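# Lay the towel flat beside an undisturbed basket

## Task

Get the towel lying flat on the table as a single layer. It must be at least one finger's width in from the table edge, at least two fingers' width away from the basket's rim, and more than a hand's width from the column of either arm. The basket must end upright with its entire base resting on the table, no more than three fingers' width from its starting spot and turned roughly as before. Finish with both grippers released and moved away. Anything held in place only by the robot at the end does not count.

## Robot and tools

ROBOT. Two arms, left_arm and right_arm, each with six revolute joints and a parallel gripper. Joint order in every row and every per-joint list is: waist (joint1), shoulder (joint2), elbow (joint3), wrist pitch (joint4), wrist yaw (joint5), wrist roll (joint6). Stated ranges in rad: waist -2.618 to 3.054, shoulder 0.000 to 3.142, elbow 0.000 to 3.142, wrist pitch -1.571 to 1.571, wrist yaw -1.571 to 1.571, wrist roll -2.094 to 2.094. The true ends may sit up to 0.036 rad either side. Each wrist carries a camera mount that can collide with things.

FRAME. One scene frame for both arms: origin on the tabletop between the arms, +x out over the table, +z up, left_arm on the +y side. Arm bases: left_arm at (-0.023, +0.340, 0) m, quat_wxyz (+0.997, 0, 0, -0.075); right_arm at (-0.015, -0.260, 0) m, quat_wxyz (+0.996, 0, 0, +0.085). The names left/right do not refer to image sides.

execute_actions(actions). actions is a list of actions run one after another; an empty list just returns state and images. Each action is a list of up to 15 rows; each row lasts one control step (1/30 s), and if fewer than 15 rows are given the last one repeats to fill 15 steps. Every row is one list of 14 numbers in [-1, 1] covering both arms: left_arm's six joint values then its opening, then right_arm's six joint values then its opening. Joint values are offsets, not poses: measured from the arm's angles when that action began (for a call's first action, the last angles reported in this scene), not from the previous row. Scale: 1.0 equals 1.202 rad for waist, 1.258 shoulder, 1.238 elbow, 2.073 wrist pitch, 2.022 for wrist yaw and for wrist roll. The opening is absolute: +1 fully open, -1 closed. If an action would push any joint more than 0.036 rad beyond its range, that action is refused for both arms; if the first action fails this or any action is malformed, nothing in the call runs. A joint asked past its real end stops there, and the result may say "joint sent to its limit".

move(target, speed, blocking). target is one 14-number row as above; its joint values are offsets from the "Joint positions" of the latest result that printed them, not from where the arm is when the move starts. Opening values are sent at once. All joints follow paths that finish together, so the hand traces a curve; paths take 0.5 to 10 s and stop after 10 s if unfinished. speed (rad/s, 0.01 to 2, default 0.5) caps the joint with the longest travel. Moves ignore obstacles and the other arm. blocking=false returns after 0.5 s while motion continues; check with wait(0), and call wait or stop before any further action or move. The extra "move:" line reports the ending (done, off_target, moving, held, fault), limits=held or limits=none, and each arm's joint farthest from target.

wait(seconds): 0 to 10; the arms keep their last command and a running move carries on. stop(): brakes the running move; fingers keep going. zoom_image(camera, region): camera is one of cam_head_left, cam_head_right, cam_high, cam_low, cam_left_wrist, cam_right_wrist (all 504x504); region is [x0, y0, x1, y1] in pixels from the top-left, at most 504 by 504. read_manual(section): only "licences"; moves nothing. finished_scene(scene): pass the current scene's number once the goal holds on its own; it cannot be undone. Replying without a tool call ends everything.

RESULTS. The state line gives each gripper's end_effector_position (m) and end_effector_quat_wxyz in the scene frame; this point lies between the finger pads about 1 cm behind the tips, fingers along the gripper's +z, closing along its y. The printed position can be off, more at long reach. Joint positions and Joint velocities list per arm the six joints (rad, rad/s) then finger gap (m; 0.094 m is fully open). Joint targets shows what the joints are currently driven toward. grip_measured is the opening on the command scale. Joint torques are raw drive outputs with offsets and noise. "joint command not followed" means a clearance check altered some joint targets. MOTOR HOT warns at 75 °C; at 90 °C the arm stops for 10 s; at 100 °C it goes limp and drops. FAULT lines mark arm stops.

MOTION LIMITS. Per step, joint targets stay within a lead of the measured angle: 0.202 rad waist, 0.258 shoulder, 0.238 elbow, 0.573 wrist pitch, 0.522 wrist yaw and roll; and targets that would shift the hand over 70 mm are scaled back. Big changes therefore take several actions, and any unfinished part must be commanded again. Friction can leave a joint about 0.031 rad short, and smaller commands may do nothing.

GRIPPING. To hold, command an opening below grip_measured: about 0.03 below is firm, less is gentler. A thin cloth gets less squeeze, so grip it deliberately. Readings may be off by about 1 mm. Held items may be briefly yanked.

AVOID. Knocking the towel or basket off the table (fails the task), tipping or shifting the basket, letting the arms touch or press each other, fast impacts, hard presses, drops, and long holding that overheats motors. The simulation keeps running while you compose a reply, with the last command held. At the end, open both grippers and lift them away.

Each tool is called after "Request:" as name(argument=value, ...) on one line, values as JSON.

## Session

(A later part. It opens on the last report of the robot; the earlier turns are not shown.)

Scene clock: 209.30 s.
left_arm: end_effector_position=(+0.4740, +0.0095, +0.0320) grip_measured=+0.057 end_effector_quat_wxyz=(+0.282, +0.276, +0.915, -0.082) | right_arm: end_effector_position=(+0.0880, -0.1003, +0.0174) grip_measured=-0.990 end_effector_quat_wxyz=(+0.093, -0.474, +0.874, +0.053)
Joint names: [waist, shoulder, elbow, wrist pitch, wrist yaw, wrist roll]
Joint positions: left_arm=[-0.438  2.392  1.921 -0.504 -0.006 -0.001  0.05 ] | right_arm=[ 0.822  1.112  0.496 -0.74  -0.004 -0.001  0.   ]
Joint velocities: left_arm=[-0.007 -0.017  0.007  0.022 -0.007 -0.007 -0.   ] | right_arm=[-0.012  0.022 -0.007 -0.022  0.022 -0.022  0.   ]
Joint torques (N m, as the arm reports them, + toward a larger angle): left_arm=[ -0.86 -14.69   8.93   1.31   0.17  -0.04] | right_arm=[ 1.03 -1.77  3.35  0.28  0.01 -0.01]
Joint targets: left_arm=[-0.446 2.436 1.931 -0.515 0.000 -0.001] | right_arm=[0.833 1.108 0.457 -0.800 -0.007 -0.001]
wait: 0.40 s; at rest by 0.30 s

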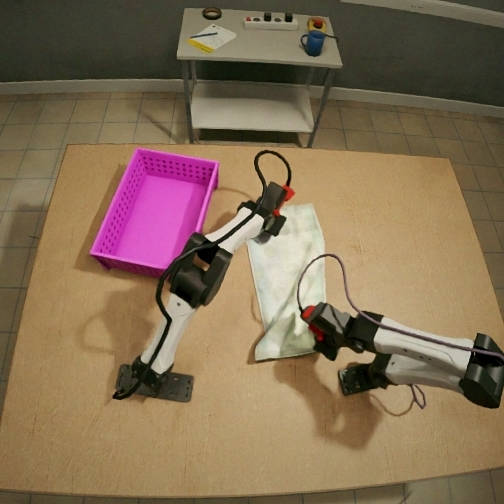

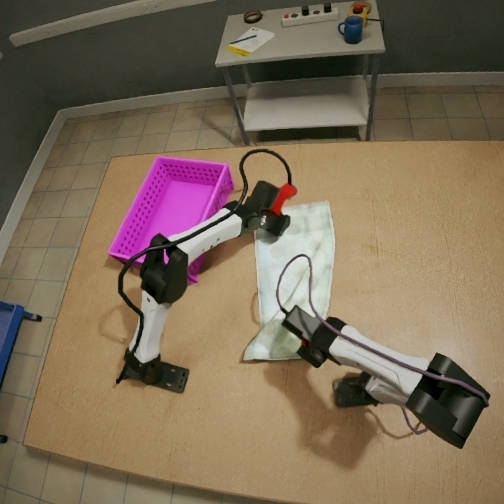

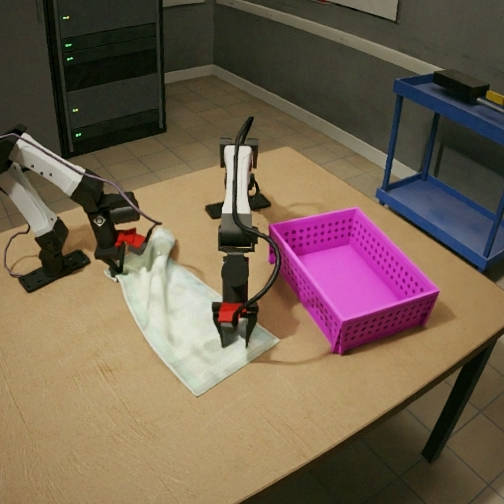

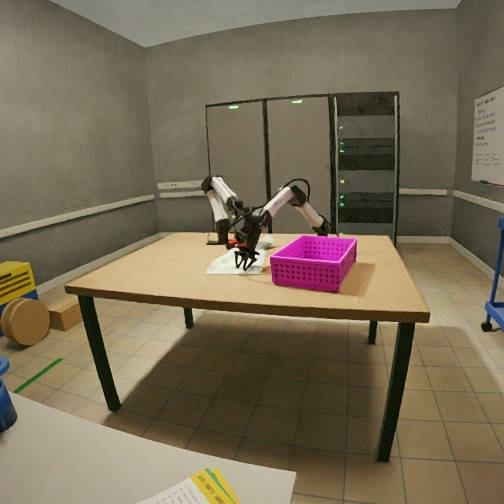

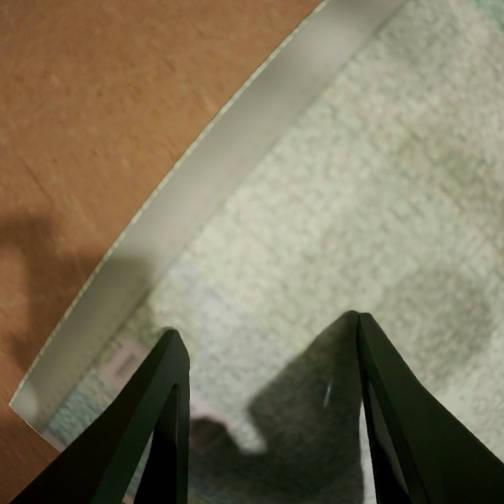

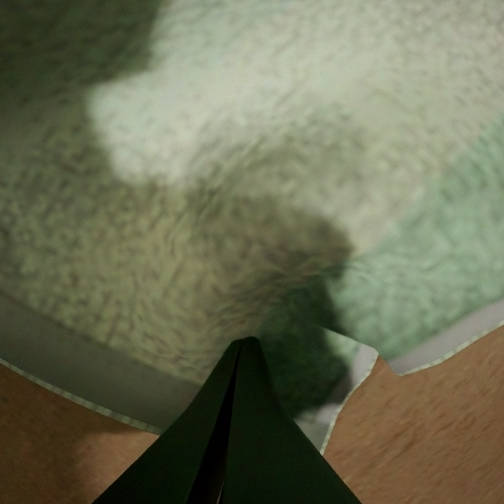

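Request:
execute_actions(actions=[[[-0.0029,0.0435,0.024,-0.0088,0.003,0,0.06,0.0092,-0.0032,-0.0315,-0.029,-0.0015,0,-1],[0.0008,0.0521,0.04,-0.0125,0.003,0,0.06,0.0092,-0.0032,-0.0315,-0.029,-0.0015,0,-1],[0.0046,0.0606,0.056,-0.0163,0.003,0,0.06,0.0092,-0.0032,-0.0315,-0.029,-0.0015,0,-1],[0.0084,0.0691,0.072,-0.02,0.003,0,0.06,0.0092,-0.0032,-0.0315,-0.029,-0.0015,0,-1],[0.0122,0.0777,0.088,-0.0238,0.003,0,0.06,0.0092,-0.0032,-0.0315,-0.029,-0.0015,0,-1],[0.0159,0.0862,0.104,-0.0275,0.003,0,0.06,0.0092,-0.0032,-0.0315,-0.029,-0.0015,0,-1],[0.0197,0.0947,0.12,-0.0313,0.003,0,0.06,0.0092,-0.0032,-0.0315,-0.029,-0.0015,0,-1],[0.0235,0.1033,0.136,-0.035,0.003,0,0.06,0.0092,-0.0032,-0.0315,-0.029,-0.0015,0,-1],[0.0273,0.1118,0.152,-0.0388,0.003,0,0.06,0.0092,-0.0032,-0.0315,-0.029,-0.0015,0,-1],[0.031,0.1203,0.168,-0.0425,0.003,0,0.06,0.0092,-0.0032,-0.0315,-0.029,-0.0015,0,-1],[0.0348,0.1289,0.184,-0.0463,0.003,0,0.06,0.0092,-0.0032,-0.0315,-0.029,-0.0015,0,-1],[0.0386,0.1374,0.2,-0.05,0.003,0,0.06,0.0092,-0.0032,-0.0315,-0.029,-0.0015,0,-1],[0.0424,0.1459,0.216,-0.0538,0.003,0,0.06,0.0092,-0.0032,-0.0315,-0.029,-0.0015,0,-1],[0.0461,0.1545,0.232,-0.0575,0.003,0,0.06,0.0092,-0.0032,-0.0315,-0.029,-0.0015,0,-1],[0.0499,0.163,0.248,-0.0613,0.003,0,0.06,0.0092,-0.0032,-0.0315,-0.029,-0.0015,0,-1]]])

Request:
wait(seconds=0.5)

Scene clock: 215.43 s.
left_arm: end_effector_position=(+0.5206, +0.0090, +0.0349) grip_measured=+0.057 end_effector_quat_wxyz=(+0.305, +0.255, +0.914, -0.083) | right_arm: end_effector_position=(+0.0880, -0.1003, +0.0174) grip_measured=-0.990 end_effector_quat_wxyz=(+0.093, -0.474, +0.874, +0.053)
Joint names: [waist, shoulder, elbow, wrist pitch, wrist yaw, wrist roll]
Joint positions: left_arm=[-0.398  2.545  2.185 -0.567 -0.006 -0.001  0.05 ] | right_arm=[ 0.822  1.112  0.496 -0.74  -0.004 -0.001  0.   ]
Joint velocities: left_arm=[ 0.154  0.31   0.559 -0.198  0.051 -0.007 -0.001] | right_arm=[-0.002  0.017 -0.002  0.007 -0.007 -0.022  0.   ]
Joint torques (N m, as the arm reports them, + toward a larger angle): left_arm=[  0.55 -17.06   9.12   1.09   0.21  -0.03] | right_arm=[ 1.07 -1.77  3.32  0.28  0.01 -0.01]
Joint targets: left_arm=[-0.378 2.597 2.229 -0.631 0.000 -0.001] | right_arm=[0.833 1.108 0.457 -0.800 -0.007 -0.001]

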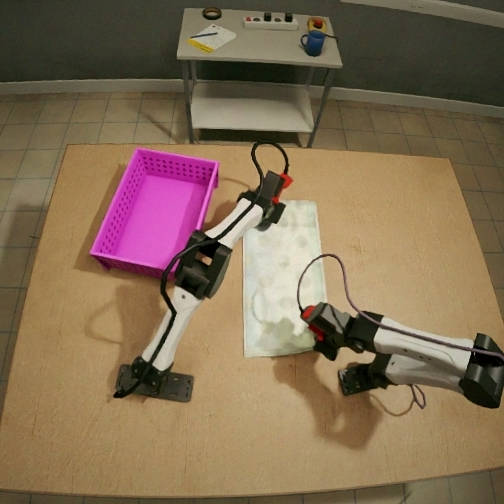

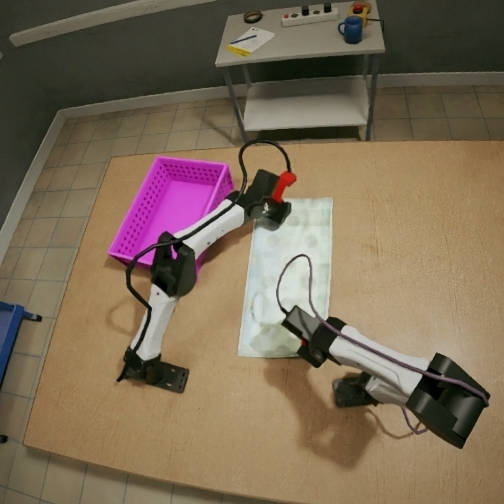

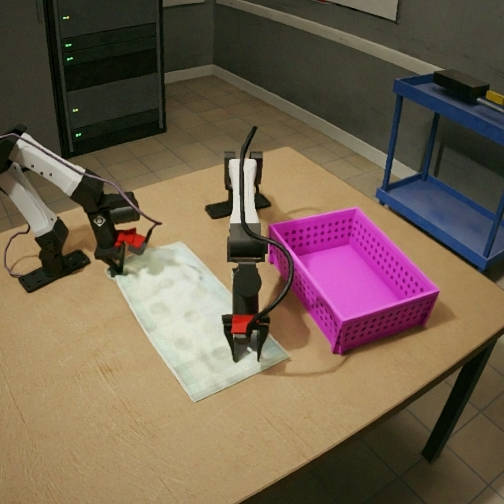

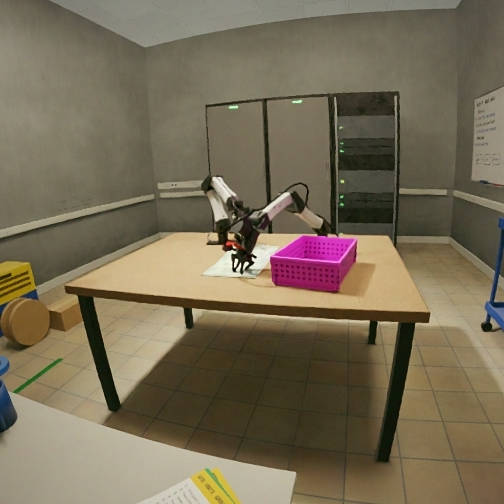

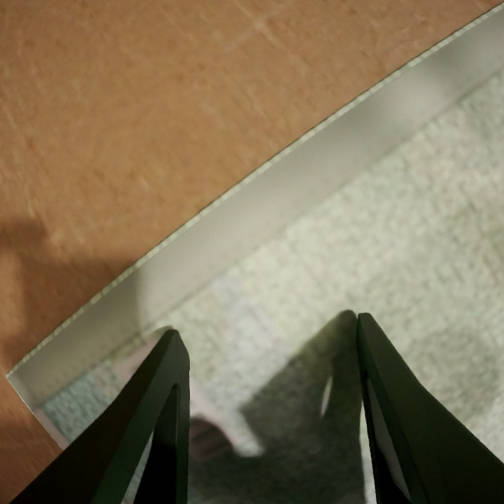

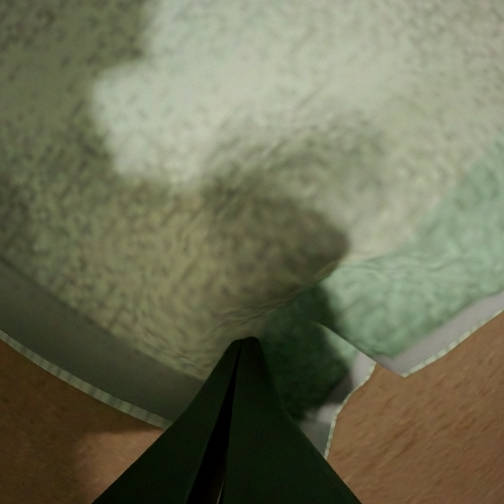

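Scene clock: 215.93 s.
left_arm: end_effector_position=(+0.5274, +0.0168, +0.0347) grip_measured=+0.057 end_effector_quat_wxyz=(+0.304, +0.248, +0.916, -0.080) | right_arm: end_effector_position=(+0.0880, -0.1003, +0.0174) grip_measured=-0.990 end_effector_quat_wxyz=(+0.093, -0.474, +0.874, +0.053)
Joint names: [waist, shoulder, elbow, wrist pitch, wrist yaw, wrist roll]
Joint positions: left_arm=[-0.381  2.561  2.217 -0.588 -0.006 -0.001  0.05 ] | right_arm=[ 0.822  1.112  0.496 -0.74  -0.004 -0.001  0.   ]
Joint velocities: left_arm=[-0.017 -0.012 -0.022 -0.037 -0.066 -0.051 -0.   ] | right_arm=[ 0.007  0.012 -0.012  0.11  -0.066  0.081 -0.   ]
Joint torques (N m, as the arm reports them, + toward a larger angle): left_arm=[  0.09 -16.84   9.36   1.08   0.21  -0.04] | right_arm=[ 1.05 -1.8   3.32  0.28  0.   -0.01]
Joint targets: left_arm=[-0.378 2.597 2.229 -0.631 0.000 -0.001] | right_arm=[0.833 1.108 0.457 -0.800 -0.007 -0.001]
wait: 0.50 s; at rest by 0.43 s

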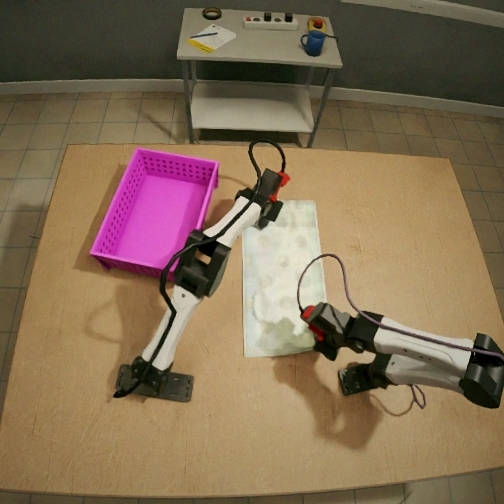

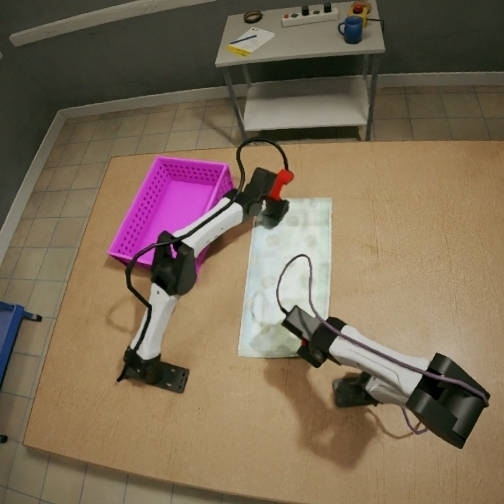

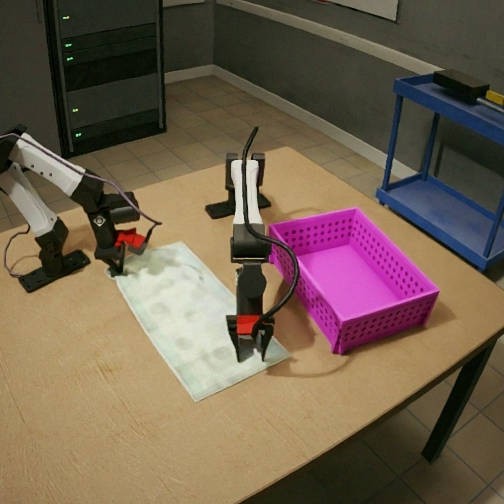

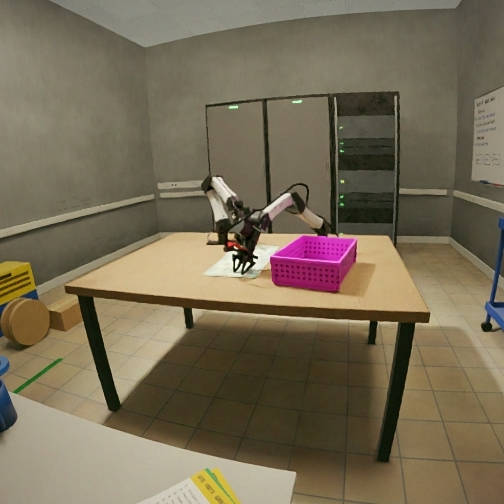

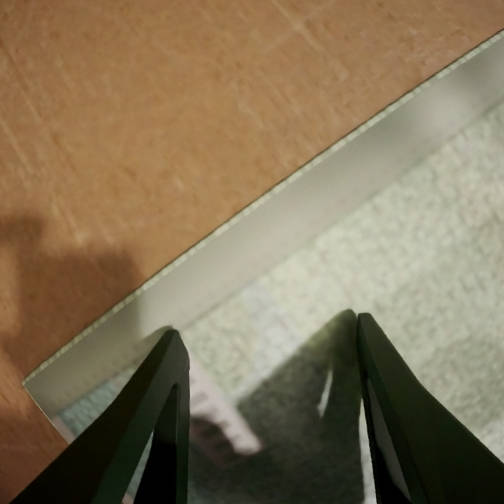

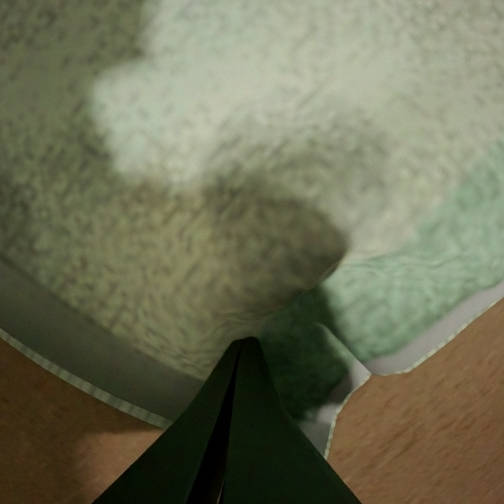

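Request:
execute_actions(actions=[[[0.0025,0.0286,0.0097,-0.0207,0.003,0,0.06,0.0092,-0.0032,-0.0315,-0.029,-0.0015,0.012,-1],[0.0025,0.0286,0.0097,-0.0207,0.003,0,0.06,0.0092,-0.0032,-0.0315,-0.029,-0.0015,0.024,-1],[0.0025,0.0286,0.0097,-0.0207,0.003,0,0.06,0.0092,-0.0032,-0.0315,-0.029,-0.0015,0.036,-1],[0.0025,0.0286,0.0097,-0.0207,0.003,0,0.06,0.0092,-0.0032,-0.0315,-0.029,-0.0015,0.048,-1],[0.0025,0.0286,0.0097,-0.0207,0.003,0,0.06,0.0092,-0.0032,-0.0315,-0.029,-0.0015,0.06,-1],[0.0025,0.0286,0.0097,-0.0207,0.003,0,0.06,0.0092,-0.0032,-0.0315,-0.029,-0.0015,0.072,-1],[0.0025,0.0286,0.0097,-0.0207,0.003,0,0.06,0.0092,-0.0032,-0.0315,-0.029,-0.0015,0.084,-1],[0.0025,0.0286,0.0097,-0.0207,0.003,0,0.06,0.0092,-0.0032,-0.0315,-0.029,-0.0015,0.096,-1],[0.0025,0.0286,0.0097,-0.0207,0.003,0,0.06,0.0092,-0.0032,-0.0315,-0.029,-0.0015,0.108,-1],[0.0025,0.0286,0.0097,-0.0207,0.003,0,0.06,0.0092,-0.0032,-0.0315,-0.029,-0.0015,0.12,-1],[0.0025,0.0286,0.0097,-0.0207,0.003,0,0.06,0.0092,-0.0032,-0.0315,-0.029,-0.0015,0.132,-1],[0.0025,0.0286,0.0097,-0.0207,0.003,0,0.06,0.0092,-0.0032,-0.0315,-0.029,-0.0015,0.144,-1],[0.0025,0.0286,0.0097,-0.0207,0.003,0,0.06,0.0092,-0.0032,-0.0315,-0.029,-0.0015,0.156,-1]]])

Request:
wait(seconds=0.3)

Scene clock: 217.93 s.
left_arm: end_effector_position=(+0.5274, +0.0168, +0.0347) grip_measured=+0.057 end_effector_quat_wxyz=(+0.304, +0.248, +0.916, -0.080) | right_arm: end_effector_position=(+0.0878, -0.1012, +0.0172) grip_measured=-0.990 end_effector_quat_wxyz=(+0.085, -0.363, +0.926, +0.062)
Joint names: [waist, shoulder, elbow, wrist pitch, wrist yaw, wrist roll]
Joint positions: left_arm=[-0.381  2.561  2.217 -0.588 -0.006 -0.001  0.05 ] | right_arm=[ 0.822  1.112  0.496 -0.744 -0.002  0.244  0.   ]
Joint velocities: left_arm=[-0.012 -0.017  0.002 -0.022 -0.007  0.007  0.001] | right_arm=[-0.007  0.002 -0.017  0.007 -0.007  0.374  0.001]
Joint torques (N m, as the arm reports them, + toward a larger angle): left_arm=[  0.04 -16.89   9.3    1.05   0.2   -0.01] | right_arm=[ 1.07 -1.77  3.3   0.31 -0.01  0.11]
Joint targets: left_arm=[-0.378 2.597 2.229 -0.630 0.001 -0.001] | right_arm=[0.833 1.108 0.457 -0.800 -0.007 0.314]

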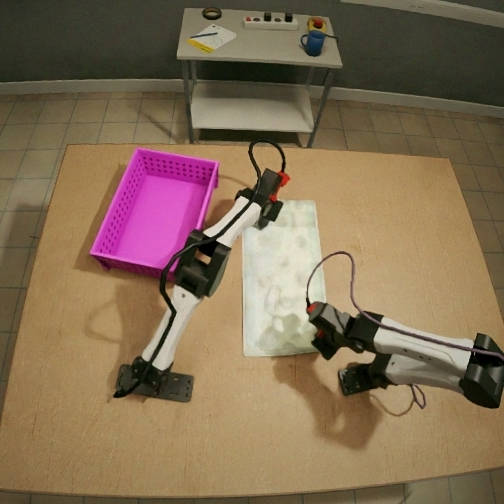

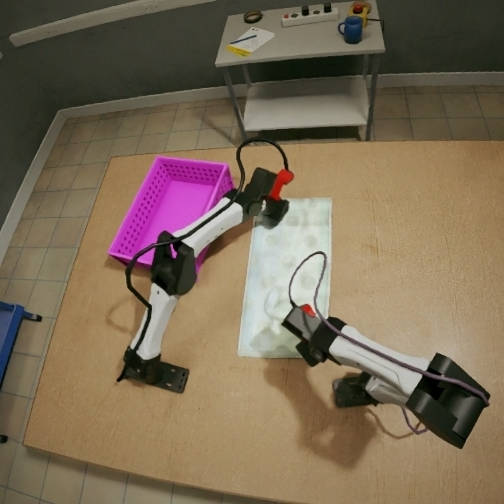

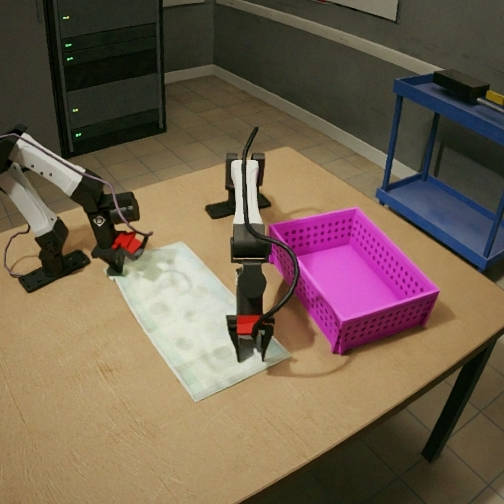

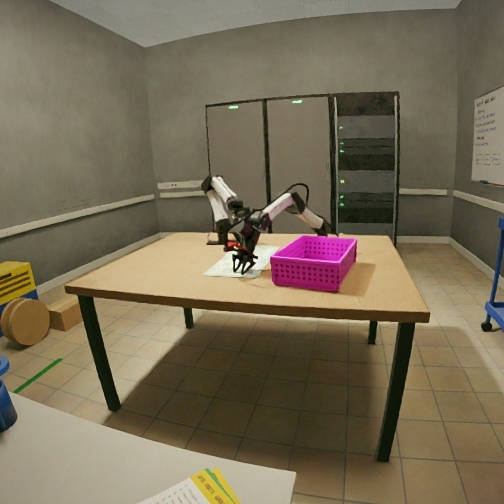

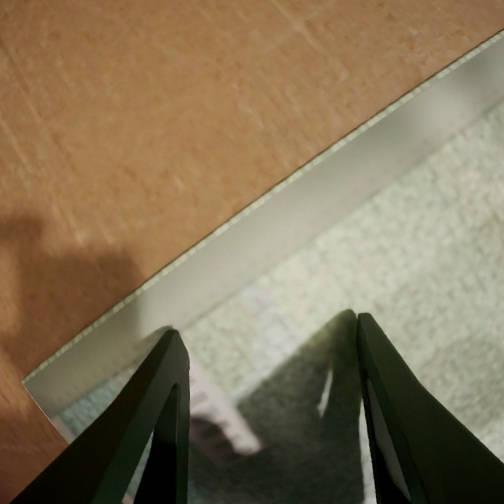

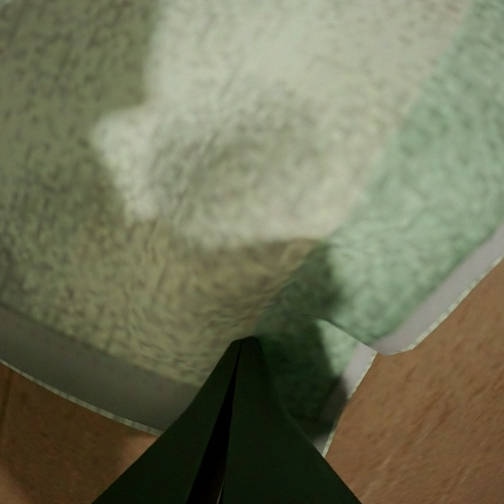

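Scene clock: 218.23 s.
left_arm: end_effector_position=(+0.5274, +0.0168, +0.0347) grip_measured=+0.057 end_effector_quat_wxyz=(+0.304, +0.248, +0.916, -0.080) | right_arm: end_effector_position=(+0.0878, -0.1014, +0.0172) grip_measured=-0.990 end_effector_quat_wxyz=(+0.084, -0.339, +0.935, +0.064)
Joint names: [waist, shoulder, elbow, wrist pitch, wrist yaw, wrist roll]
Joint positions: left_arm=[-0.381  2.561  2.217 -0.588 -0.006 -0.001  0.05 ] | right_arm=[ 0.822  1.112  0.496 -0.744 -0.001  0.297  0.   ]
Joint velocities: left_arm=[-0.017  0.007 -0.017 -0.037 -0.022 -0.007  0.001] | right_arm=[ 0.002 -0.007  0.017 -0.037 -0.051  0.066 -0.   ]
Joint torques (N m, as the arm reports them, + toward a larger angle): left_arm=[ -0.01 -16.97   9.35   1.08   0.21  -0.02] | right_arm=[ 1.05 -1.77  3.31  0.3   0.    0.1 ]
Joint targets: left_arm=[-0.378 2.597 2.229 -0.630 0.001 -0.001] | right_arm=[0.833 1.108 0.457 -0.800 -0.007 0.314]
wait: 0.30 s; no rest

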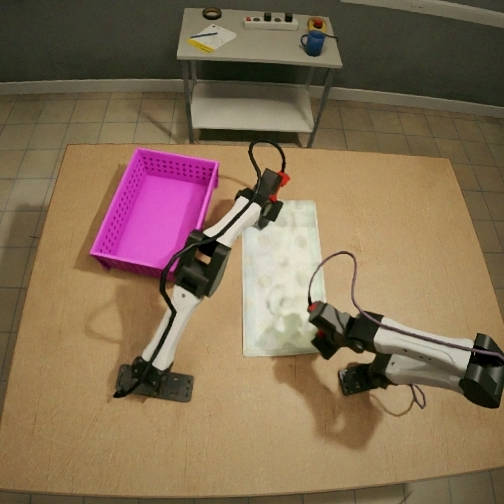

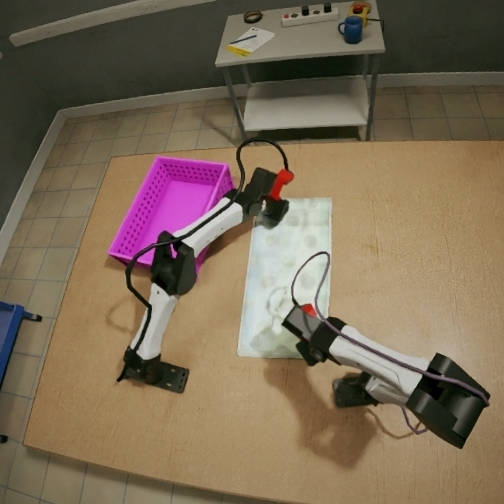

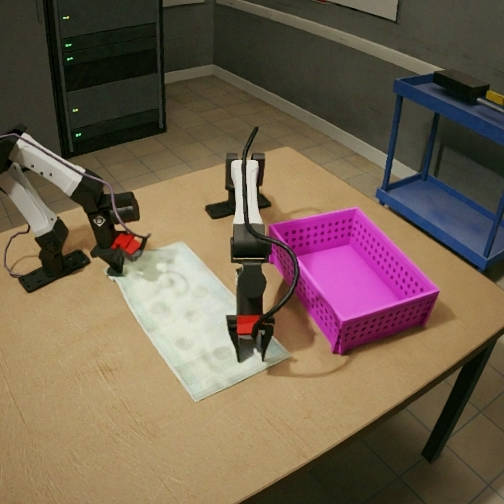

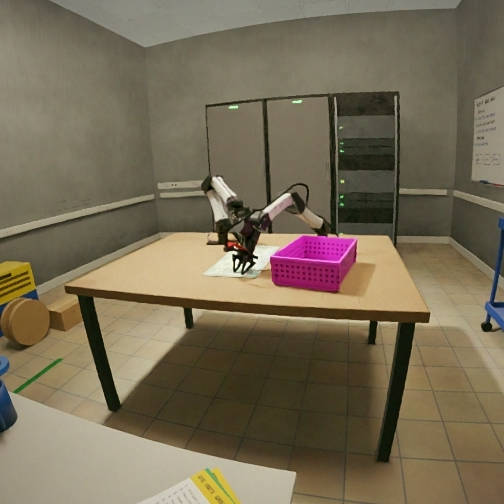

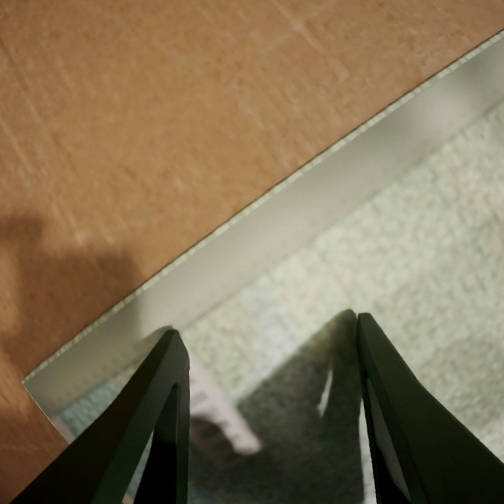

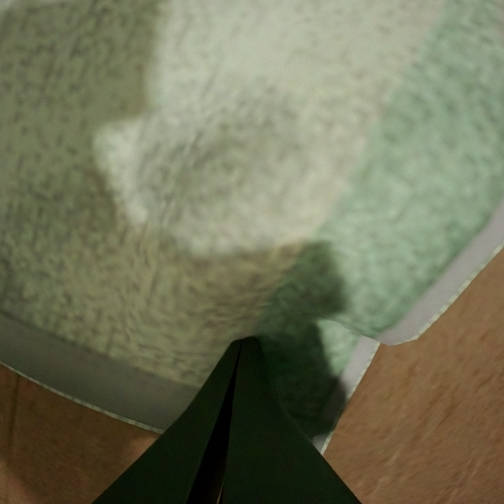

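Request:
execute_actions(actions=[[[0.0025,0.0286,0.0097,-0.0207,0.003,0,0.06,0.0092,-0.0032,-0.0315,-0.027,-0.003,0.02,-1],[0.0025,0.0286,0.0097,-0.0207,0.003,0,0.06,0.0092,-0.0032,-0.0315,-0.027,-0.003,0.032,-1],[0.0025,0.0286,0.0097,-0.0207,0.003,0,0.06,0.0092,-0.0032,-0.0315,-0.027,-0.003,0.044,-1],[0.0025,0.0286,0.0097,-0.0207,0.003,0,0.06,0.0092,-0.0032,-0.0315,-0.027,-0.003,0.056,-1],[0.0025,0.0286,0.0097,-0.0207,0.003,0,0.06,0.0092,-0.0032,-0.0315,-0.027,-0.003,0.068,-1],[0.0025,0.0286,0.0097,-0.0207,0.003,0,0.06,0.0092,-0.0032,-0.0315,-0.027,-0.003,0.08,-1],[0.0025,0.0286,0.0097,-0.0207,0.003,0,0.06,0.0092,-0.0032,-0.0315,-0.027,-0.003,0.092,-1],[0.0025,0.0286,0.0097,-0.0207,0.003,0,0.06,0.0092,-0.0032,-0.0315,-0.027,-0.003,0.104,-1],[0.0025,0.0286,0.0097,-0.0207,0.003,0,0.06,0.0092,-0.0032,-0.0315,-0.027,-0.003,0.116,-1],[0.0025,0.0286,0.0097,-0.0207,0.003,0,0.06,0.0092,-0.0032,-0.0315,-0.027,-0.003,0.128,-1],[0.0025,0.0286,0.0097,-0.0207,0.003,0,0.06,0.0092,-0.0032,-0.0315,-0.027,-0.003,0.14,-1],[0.0025,0.0286,0.0097,-0.0207,0.003,0,0.06,0.0092,-0.0032,-0.0315,-0.027,-0.003,0.152,-1],[0.0025,0.0286,0.0097,-0.0207,0.003,0,0.06,0.0092,-0.0032,-0.0315,-0.027,-0.003,0.164,-1]]])

Request:
wait(seconds=0.4)

Scene clock: 219.83 s.
left_arm: end_effector_position=(+0.5274, +0.0168, +0.0347) grip_measured=+0.057 end_effector_quat_wxyz=(+0.304, +0.248, +0.916, -0.080) | right_arm: end_effector_position=(+0.0878, -0.1021, +0.0170) grip_measured=-0.990 end_effector_quat_wxyz=(+0.075, -0.214, +0.971, +0.072)
Joint names: [waist, shoulder, elbow, wrist pitch, wrist yaw, wrist roll]
Joint positions: left_arm=[-0.381  2.561  2.217 -0.588 -0.006 -0.001  0.05 ] | right_arm=[ 0.822  1.112  0.496 -0.747  0.001  0.558  0.   ]
Joint velocities: left_arm=[-0.002  0.002  0.007 -0.037 -0.051 -0.051  0.001] | right_arm=[-0.007 -0.007 -0.007 -0.022  0.051  0.374 -0.001]
Joint torques (N m, as the arm reports them, + toward a larger angle): left_arm=[  0.16 -16.86   9.29   1.09   0.18  -0.03] | right_arm=[ 1.06 -1.75  3.28  0.3  -0.02  0.07]
Joint targets: left_arm=[-0.378 2.597 2.229 -0.630 0.001 -0.001] | right_arm=[0.833 1.108 0.457 -0.800 -0.007 0.628]

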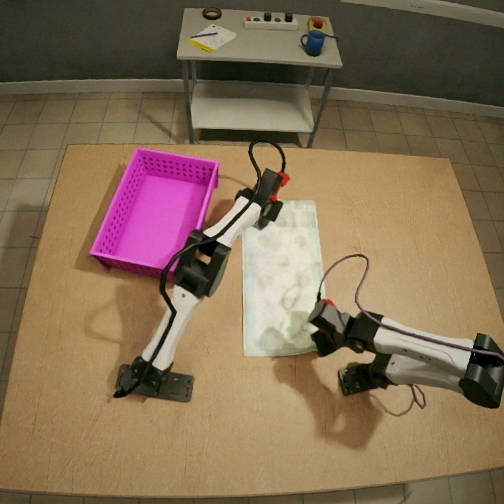

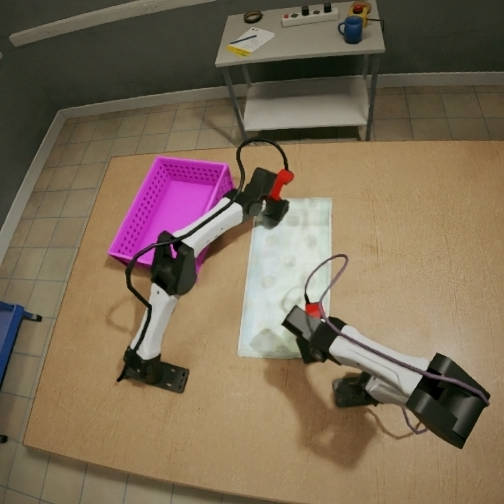

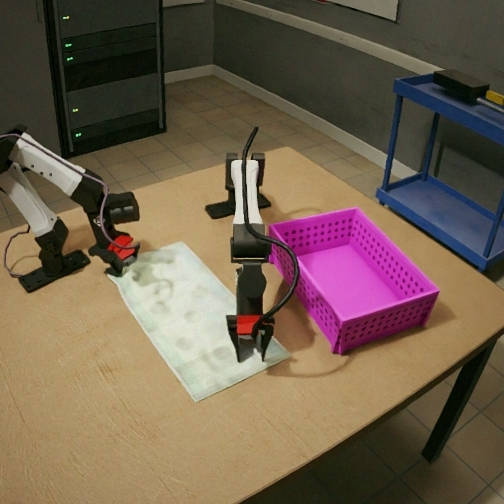

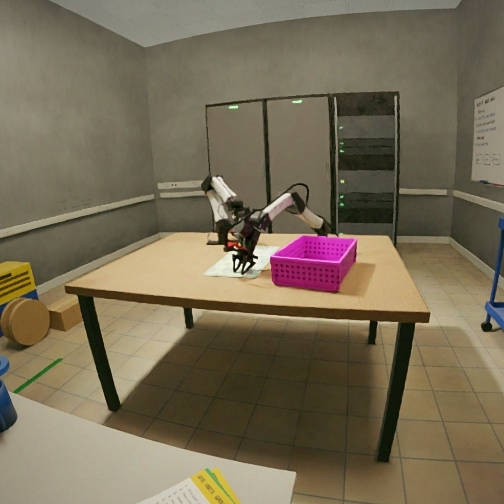

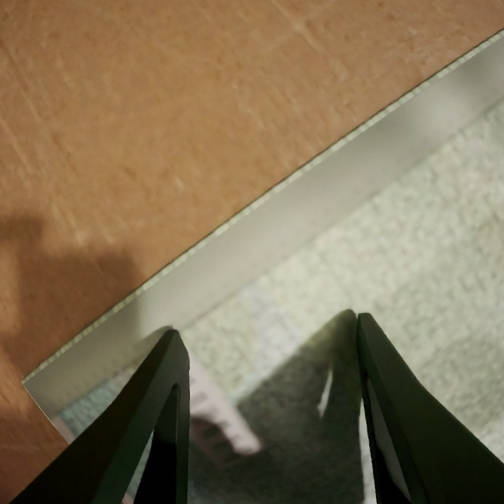

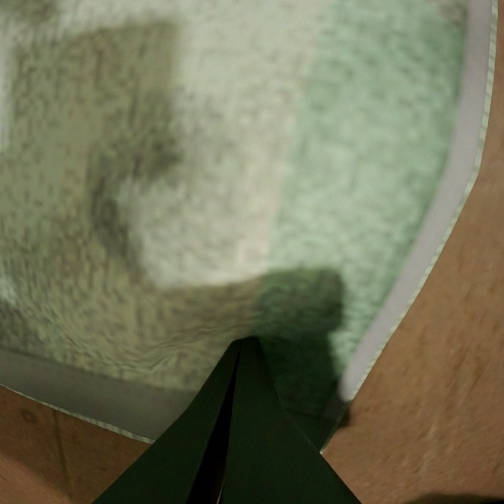

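Scene clock: 220.23 s.
left_arm: end_effector_position=(+0.5274, +0.0168, +0.0347) grip_measured=+0.057 end_effector_quat_wxyz=(+0.304, +0.248, +0.916, -0.080) | right_arm: end_effector_position=(+0.0878, -0.1022, +0.0170) grip_measured=-0.990 end_effector_quat_wxyz=(+0.072, -0.187, +0.977, +0.074)
Joint names: [waist, shoulder, elbow, wrist pitch, wrist yaw, wrist roll]
Joint positions: left_arm=[-0.381  2.561  2.217 -0.588 -0.006 -0.001  0.05 ] | right_arm=[ 0.822  1.112  0.496 -0.747  0.001  0.614  0.   ]
Joint velocities: left_arm=[-0.022  0.007  0.017 -0.037  0.022 -0.037 -0.   ] | right_arm=[-0.012 -0.007 -0.002 -0.007  0.051  0.037 -0.   ]
Joint torques (N m, as the arm reports them, + toward a larger angle): left_arm=[  0.09 -16.86   9.25   1.08   0.21  -0.01] | right_arm=[ 1.06 -1.74  3.26  0.3  -0.02  0.11]
Joint targets: left_arm=[-0.378 2.597 2.229 -0.630 0.001 -0.001] | right_arm=[0.833 1.108 0.457 -0.800 -0.008 0.628]
wait: 0.40 s; no rest

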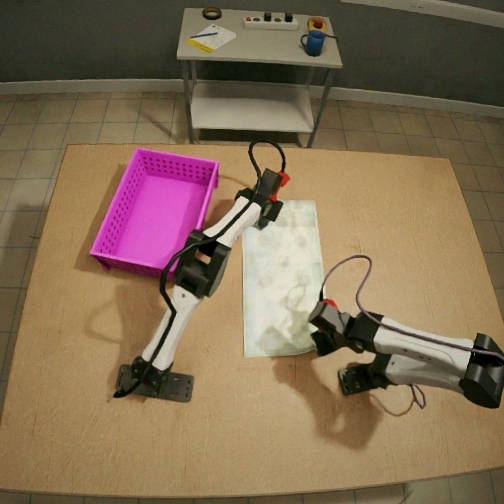

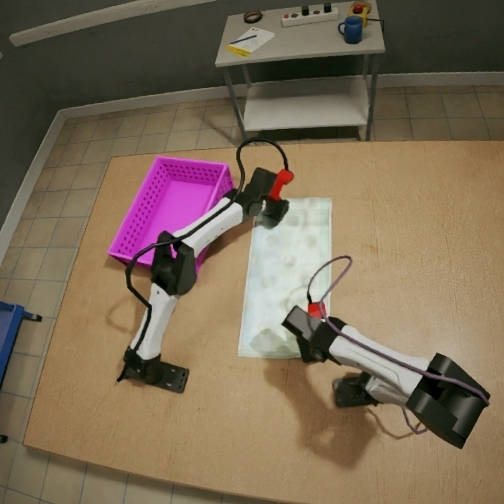

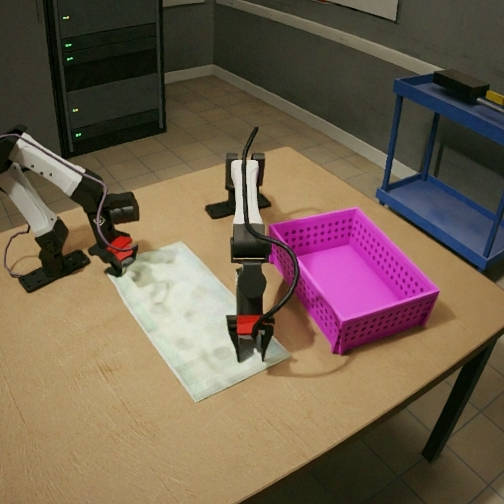

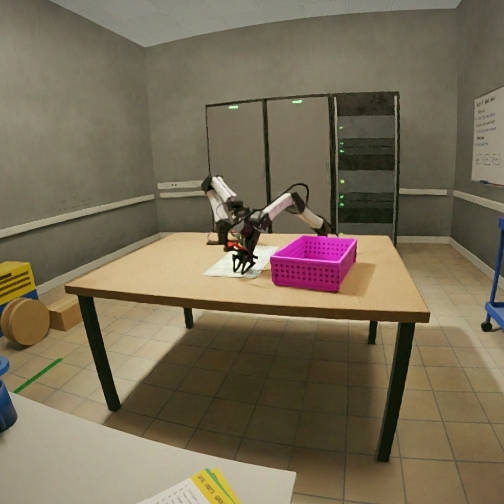

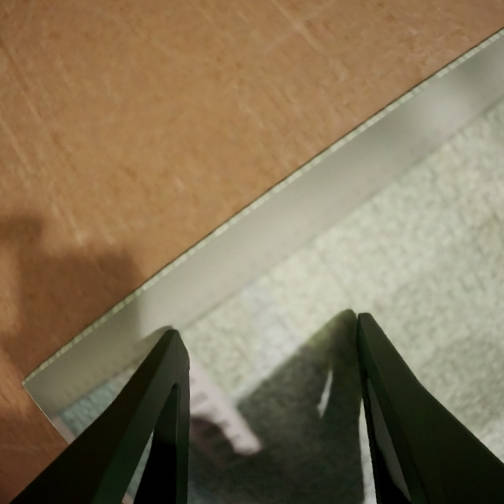

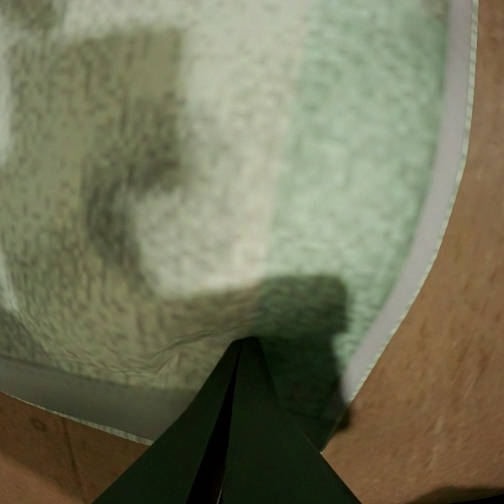

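Request:
move(target=[0,-0.13,0,0,0,0,0.06,0,0,0.25,-0.1,0,0,-1], speed=0.5)

Scene clock: 223.23 s.
left_arm: end_effector_position=(+0.5316, +0.0144, +0.1365) grip_measured=+0.057 end_effector_quat_wxyz=(+0.378, +0.241, +0.888, -0.101) | right_arm: end_effector_position=(+0.1099, -0.0687, +0.0950) grip_measured=-0.990 end_effector_quat_wxyz=(+0.107, -0.183, +0.971, +0.109)
Joint names: [waist, shoulder, elbow, wrist pitch, wrist yaw, wrist roll]
Joint positions: left_arm=[-0.381  2.398  2.217 -0.586 -0.006 -0.001  0.05 ] | right_arm=[ 0.822  1.112  0.79  -0.943  0.003  0.618  0.   ]
Joint velocities: left_arm=[-0.017  0.007 -0.017  0.066 -0.066  0.037  0.001] | right_arm=[-0.002  0.012 -0.002  0.022 -0.051  0.007 -0.001]
Joint torques (N m, as the arm reports them, + toward a larger angle): left_arm=[ -0.28 -19.35   8.61   1.65   0.13  -0.05] | right_arm=[ 0.19 -1.96  7.86  0.81  0.07 -0.07]
Joint targets: left_arm=[-0.381 2.397 2.217 -0.588 -0.006 -0.001] | right_arm=[0.822 1.112 0.805 -0.955 0.001 0.614]
move: done; limits=none; left_arm: farthest joint: the wrist pitch, 0.002 radians from its target (0.000 radians at the start); right_arm: farthest joint: the elbow, 0.016 radians from its target (0.310 radians at the start)

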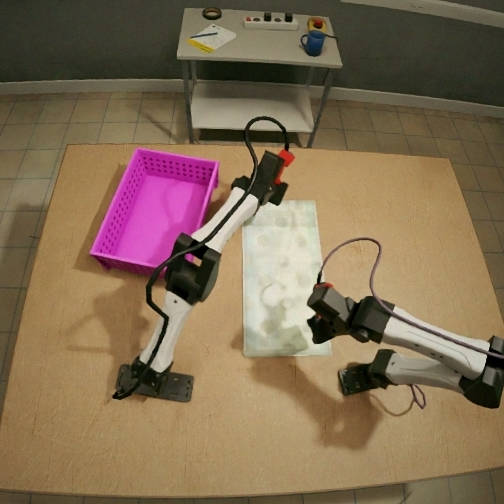

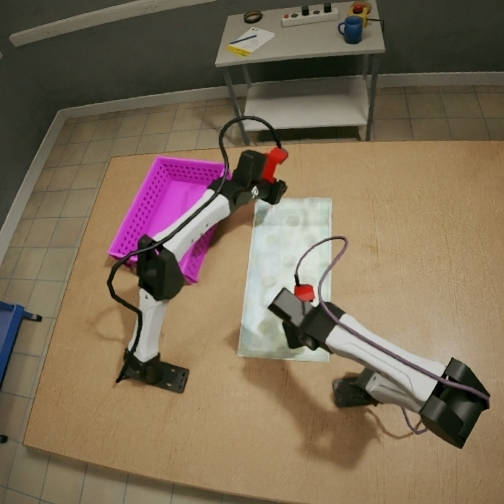

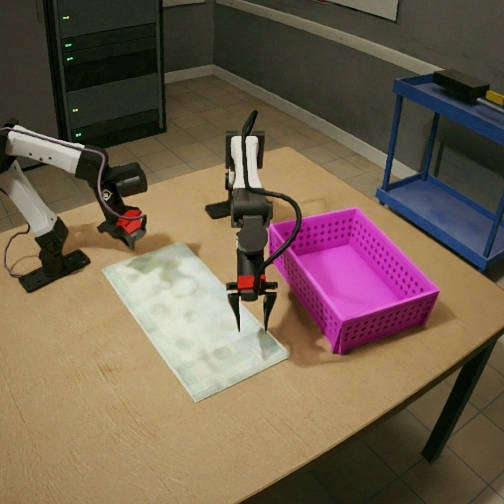

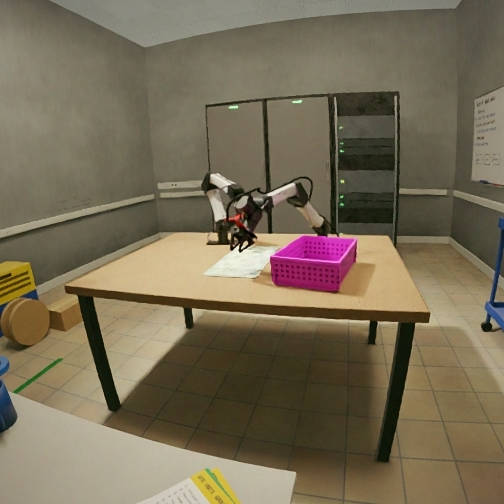

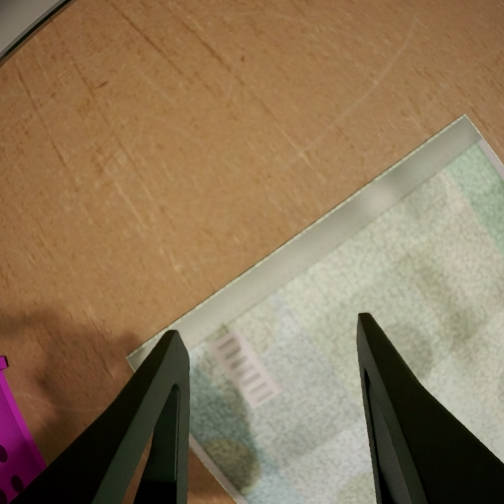

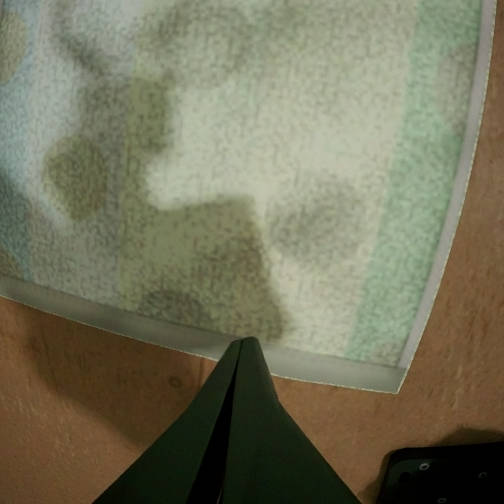

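Request:
move(target=[0.567,-0.952,-0.902,-0.151,0,0,0.06,-0.451,0.9205,0.9426,0.114,0,-0.3106,0.9], speed=0.9)

Scene clock: 226.80 s.
left_arm: end_effector_position=(+0.2904, +0.3851, +0.1968) grip_measured=+0.057 end_effector_quat_wxyz=(+0.298, -0.068, +0.952, +0.023) | right_arm: end_effector_position=(+0.4916, -0.0168, +0.0791) grip_measured=+0.897 end_effector_quat_wxyz=(+0.249, -0.214, +0.943, +0.056)
Joint names: [waist, shoulder, elbow, wrist pitch, wrist yaw, wrist roll]
Joint positions: left_arm=[ 0.291  1.212  1.124 -0.877 -0.005 -0.001  0.05 ] | right_arm=[ 0.278  2.268  1.937 -0.723  0.001  0.     0.089]
Joint velocities: left_arm=[ 0.007 -0.017  0.012 -0.095 -0.051 -0.081 -0.001] | right_arm=[-0.022 -0.002  0.002  0.007 -0.095 -0.066  0.   ]
Joint torques (N m, as the arm reports them, + toward a larger angle): left_arm=[ 0.55 -6.62  6.19  1.21  0.11 -0.04] | right_arm=[  0.4  -11.5    8.49   1.41   0.05  -0.12]
Joint targets: left_arm=[0.300 1.200 1.100 -0.900 -0.006 -0.001] | right_arm=[0.280 2.270 1.957 -0.706 0.002 -0.010]
move: off_target (left_arm); limits=none; left_arm: farthest joint: the elbow, 0.024 radians from its target (1.116 radians at the start); right_arm: farthest joint: the elbow, 0.020 radians from its target (1.167 radians at the start)

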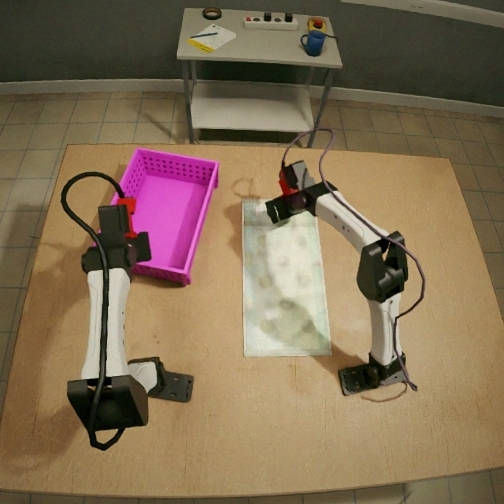

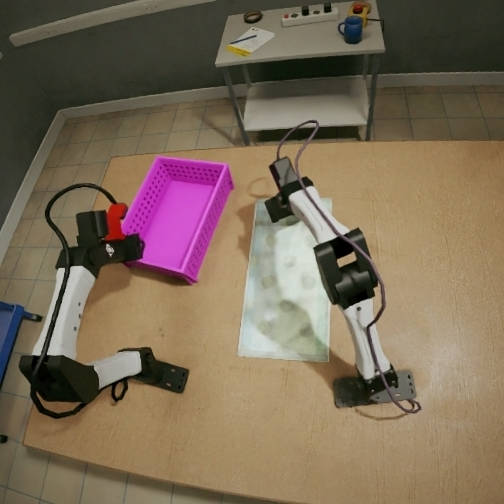

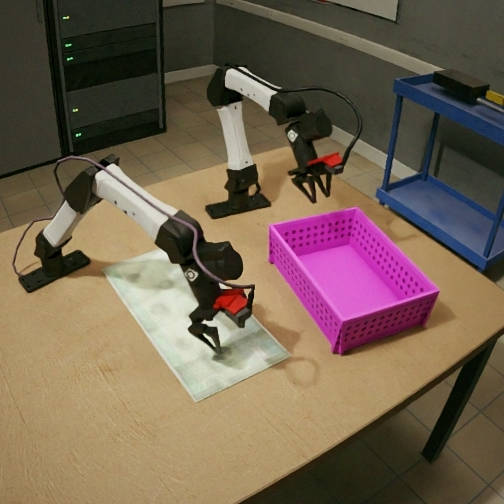

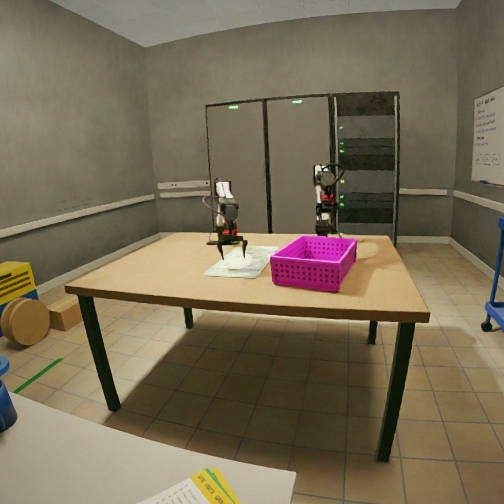

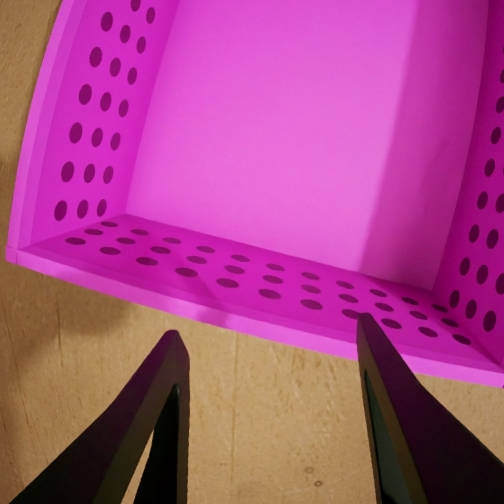

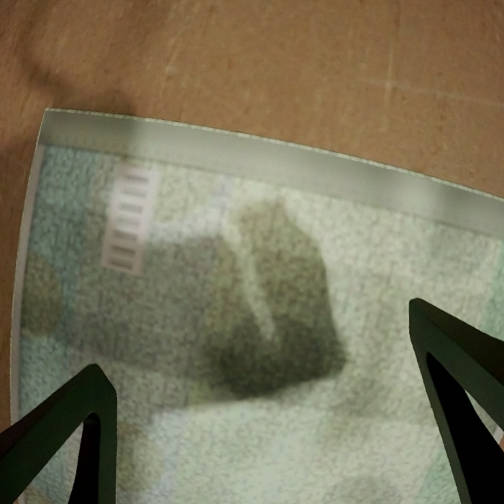

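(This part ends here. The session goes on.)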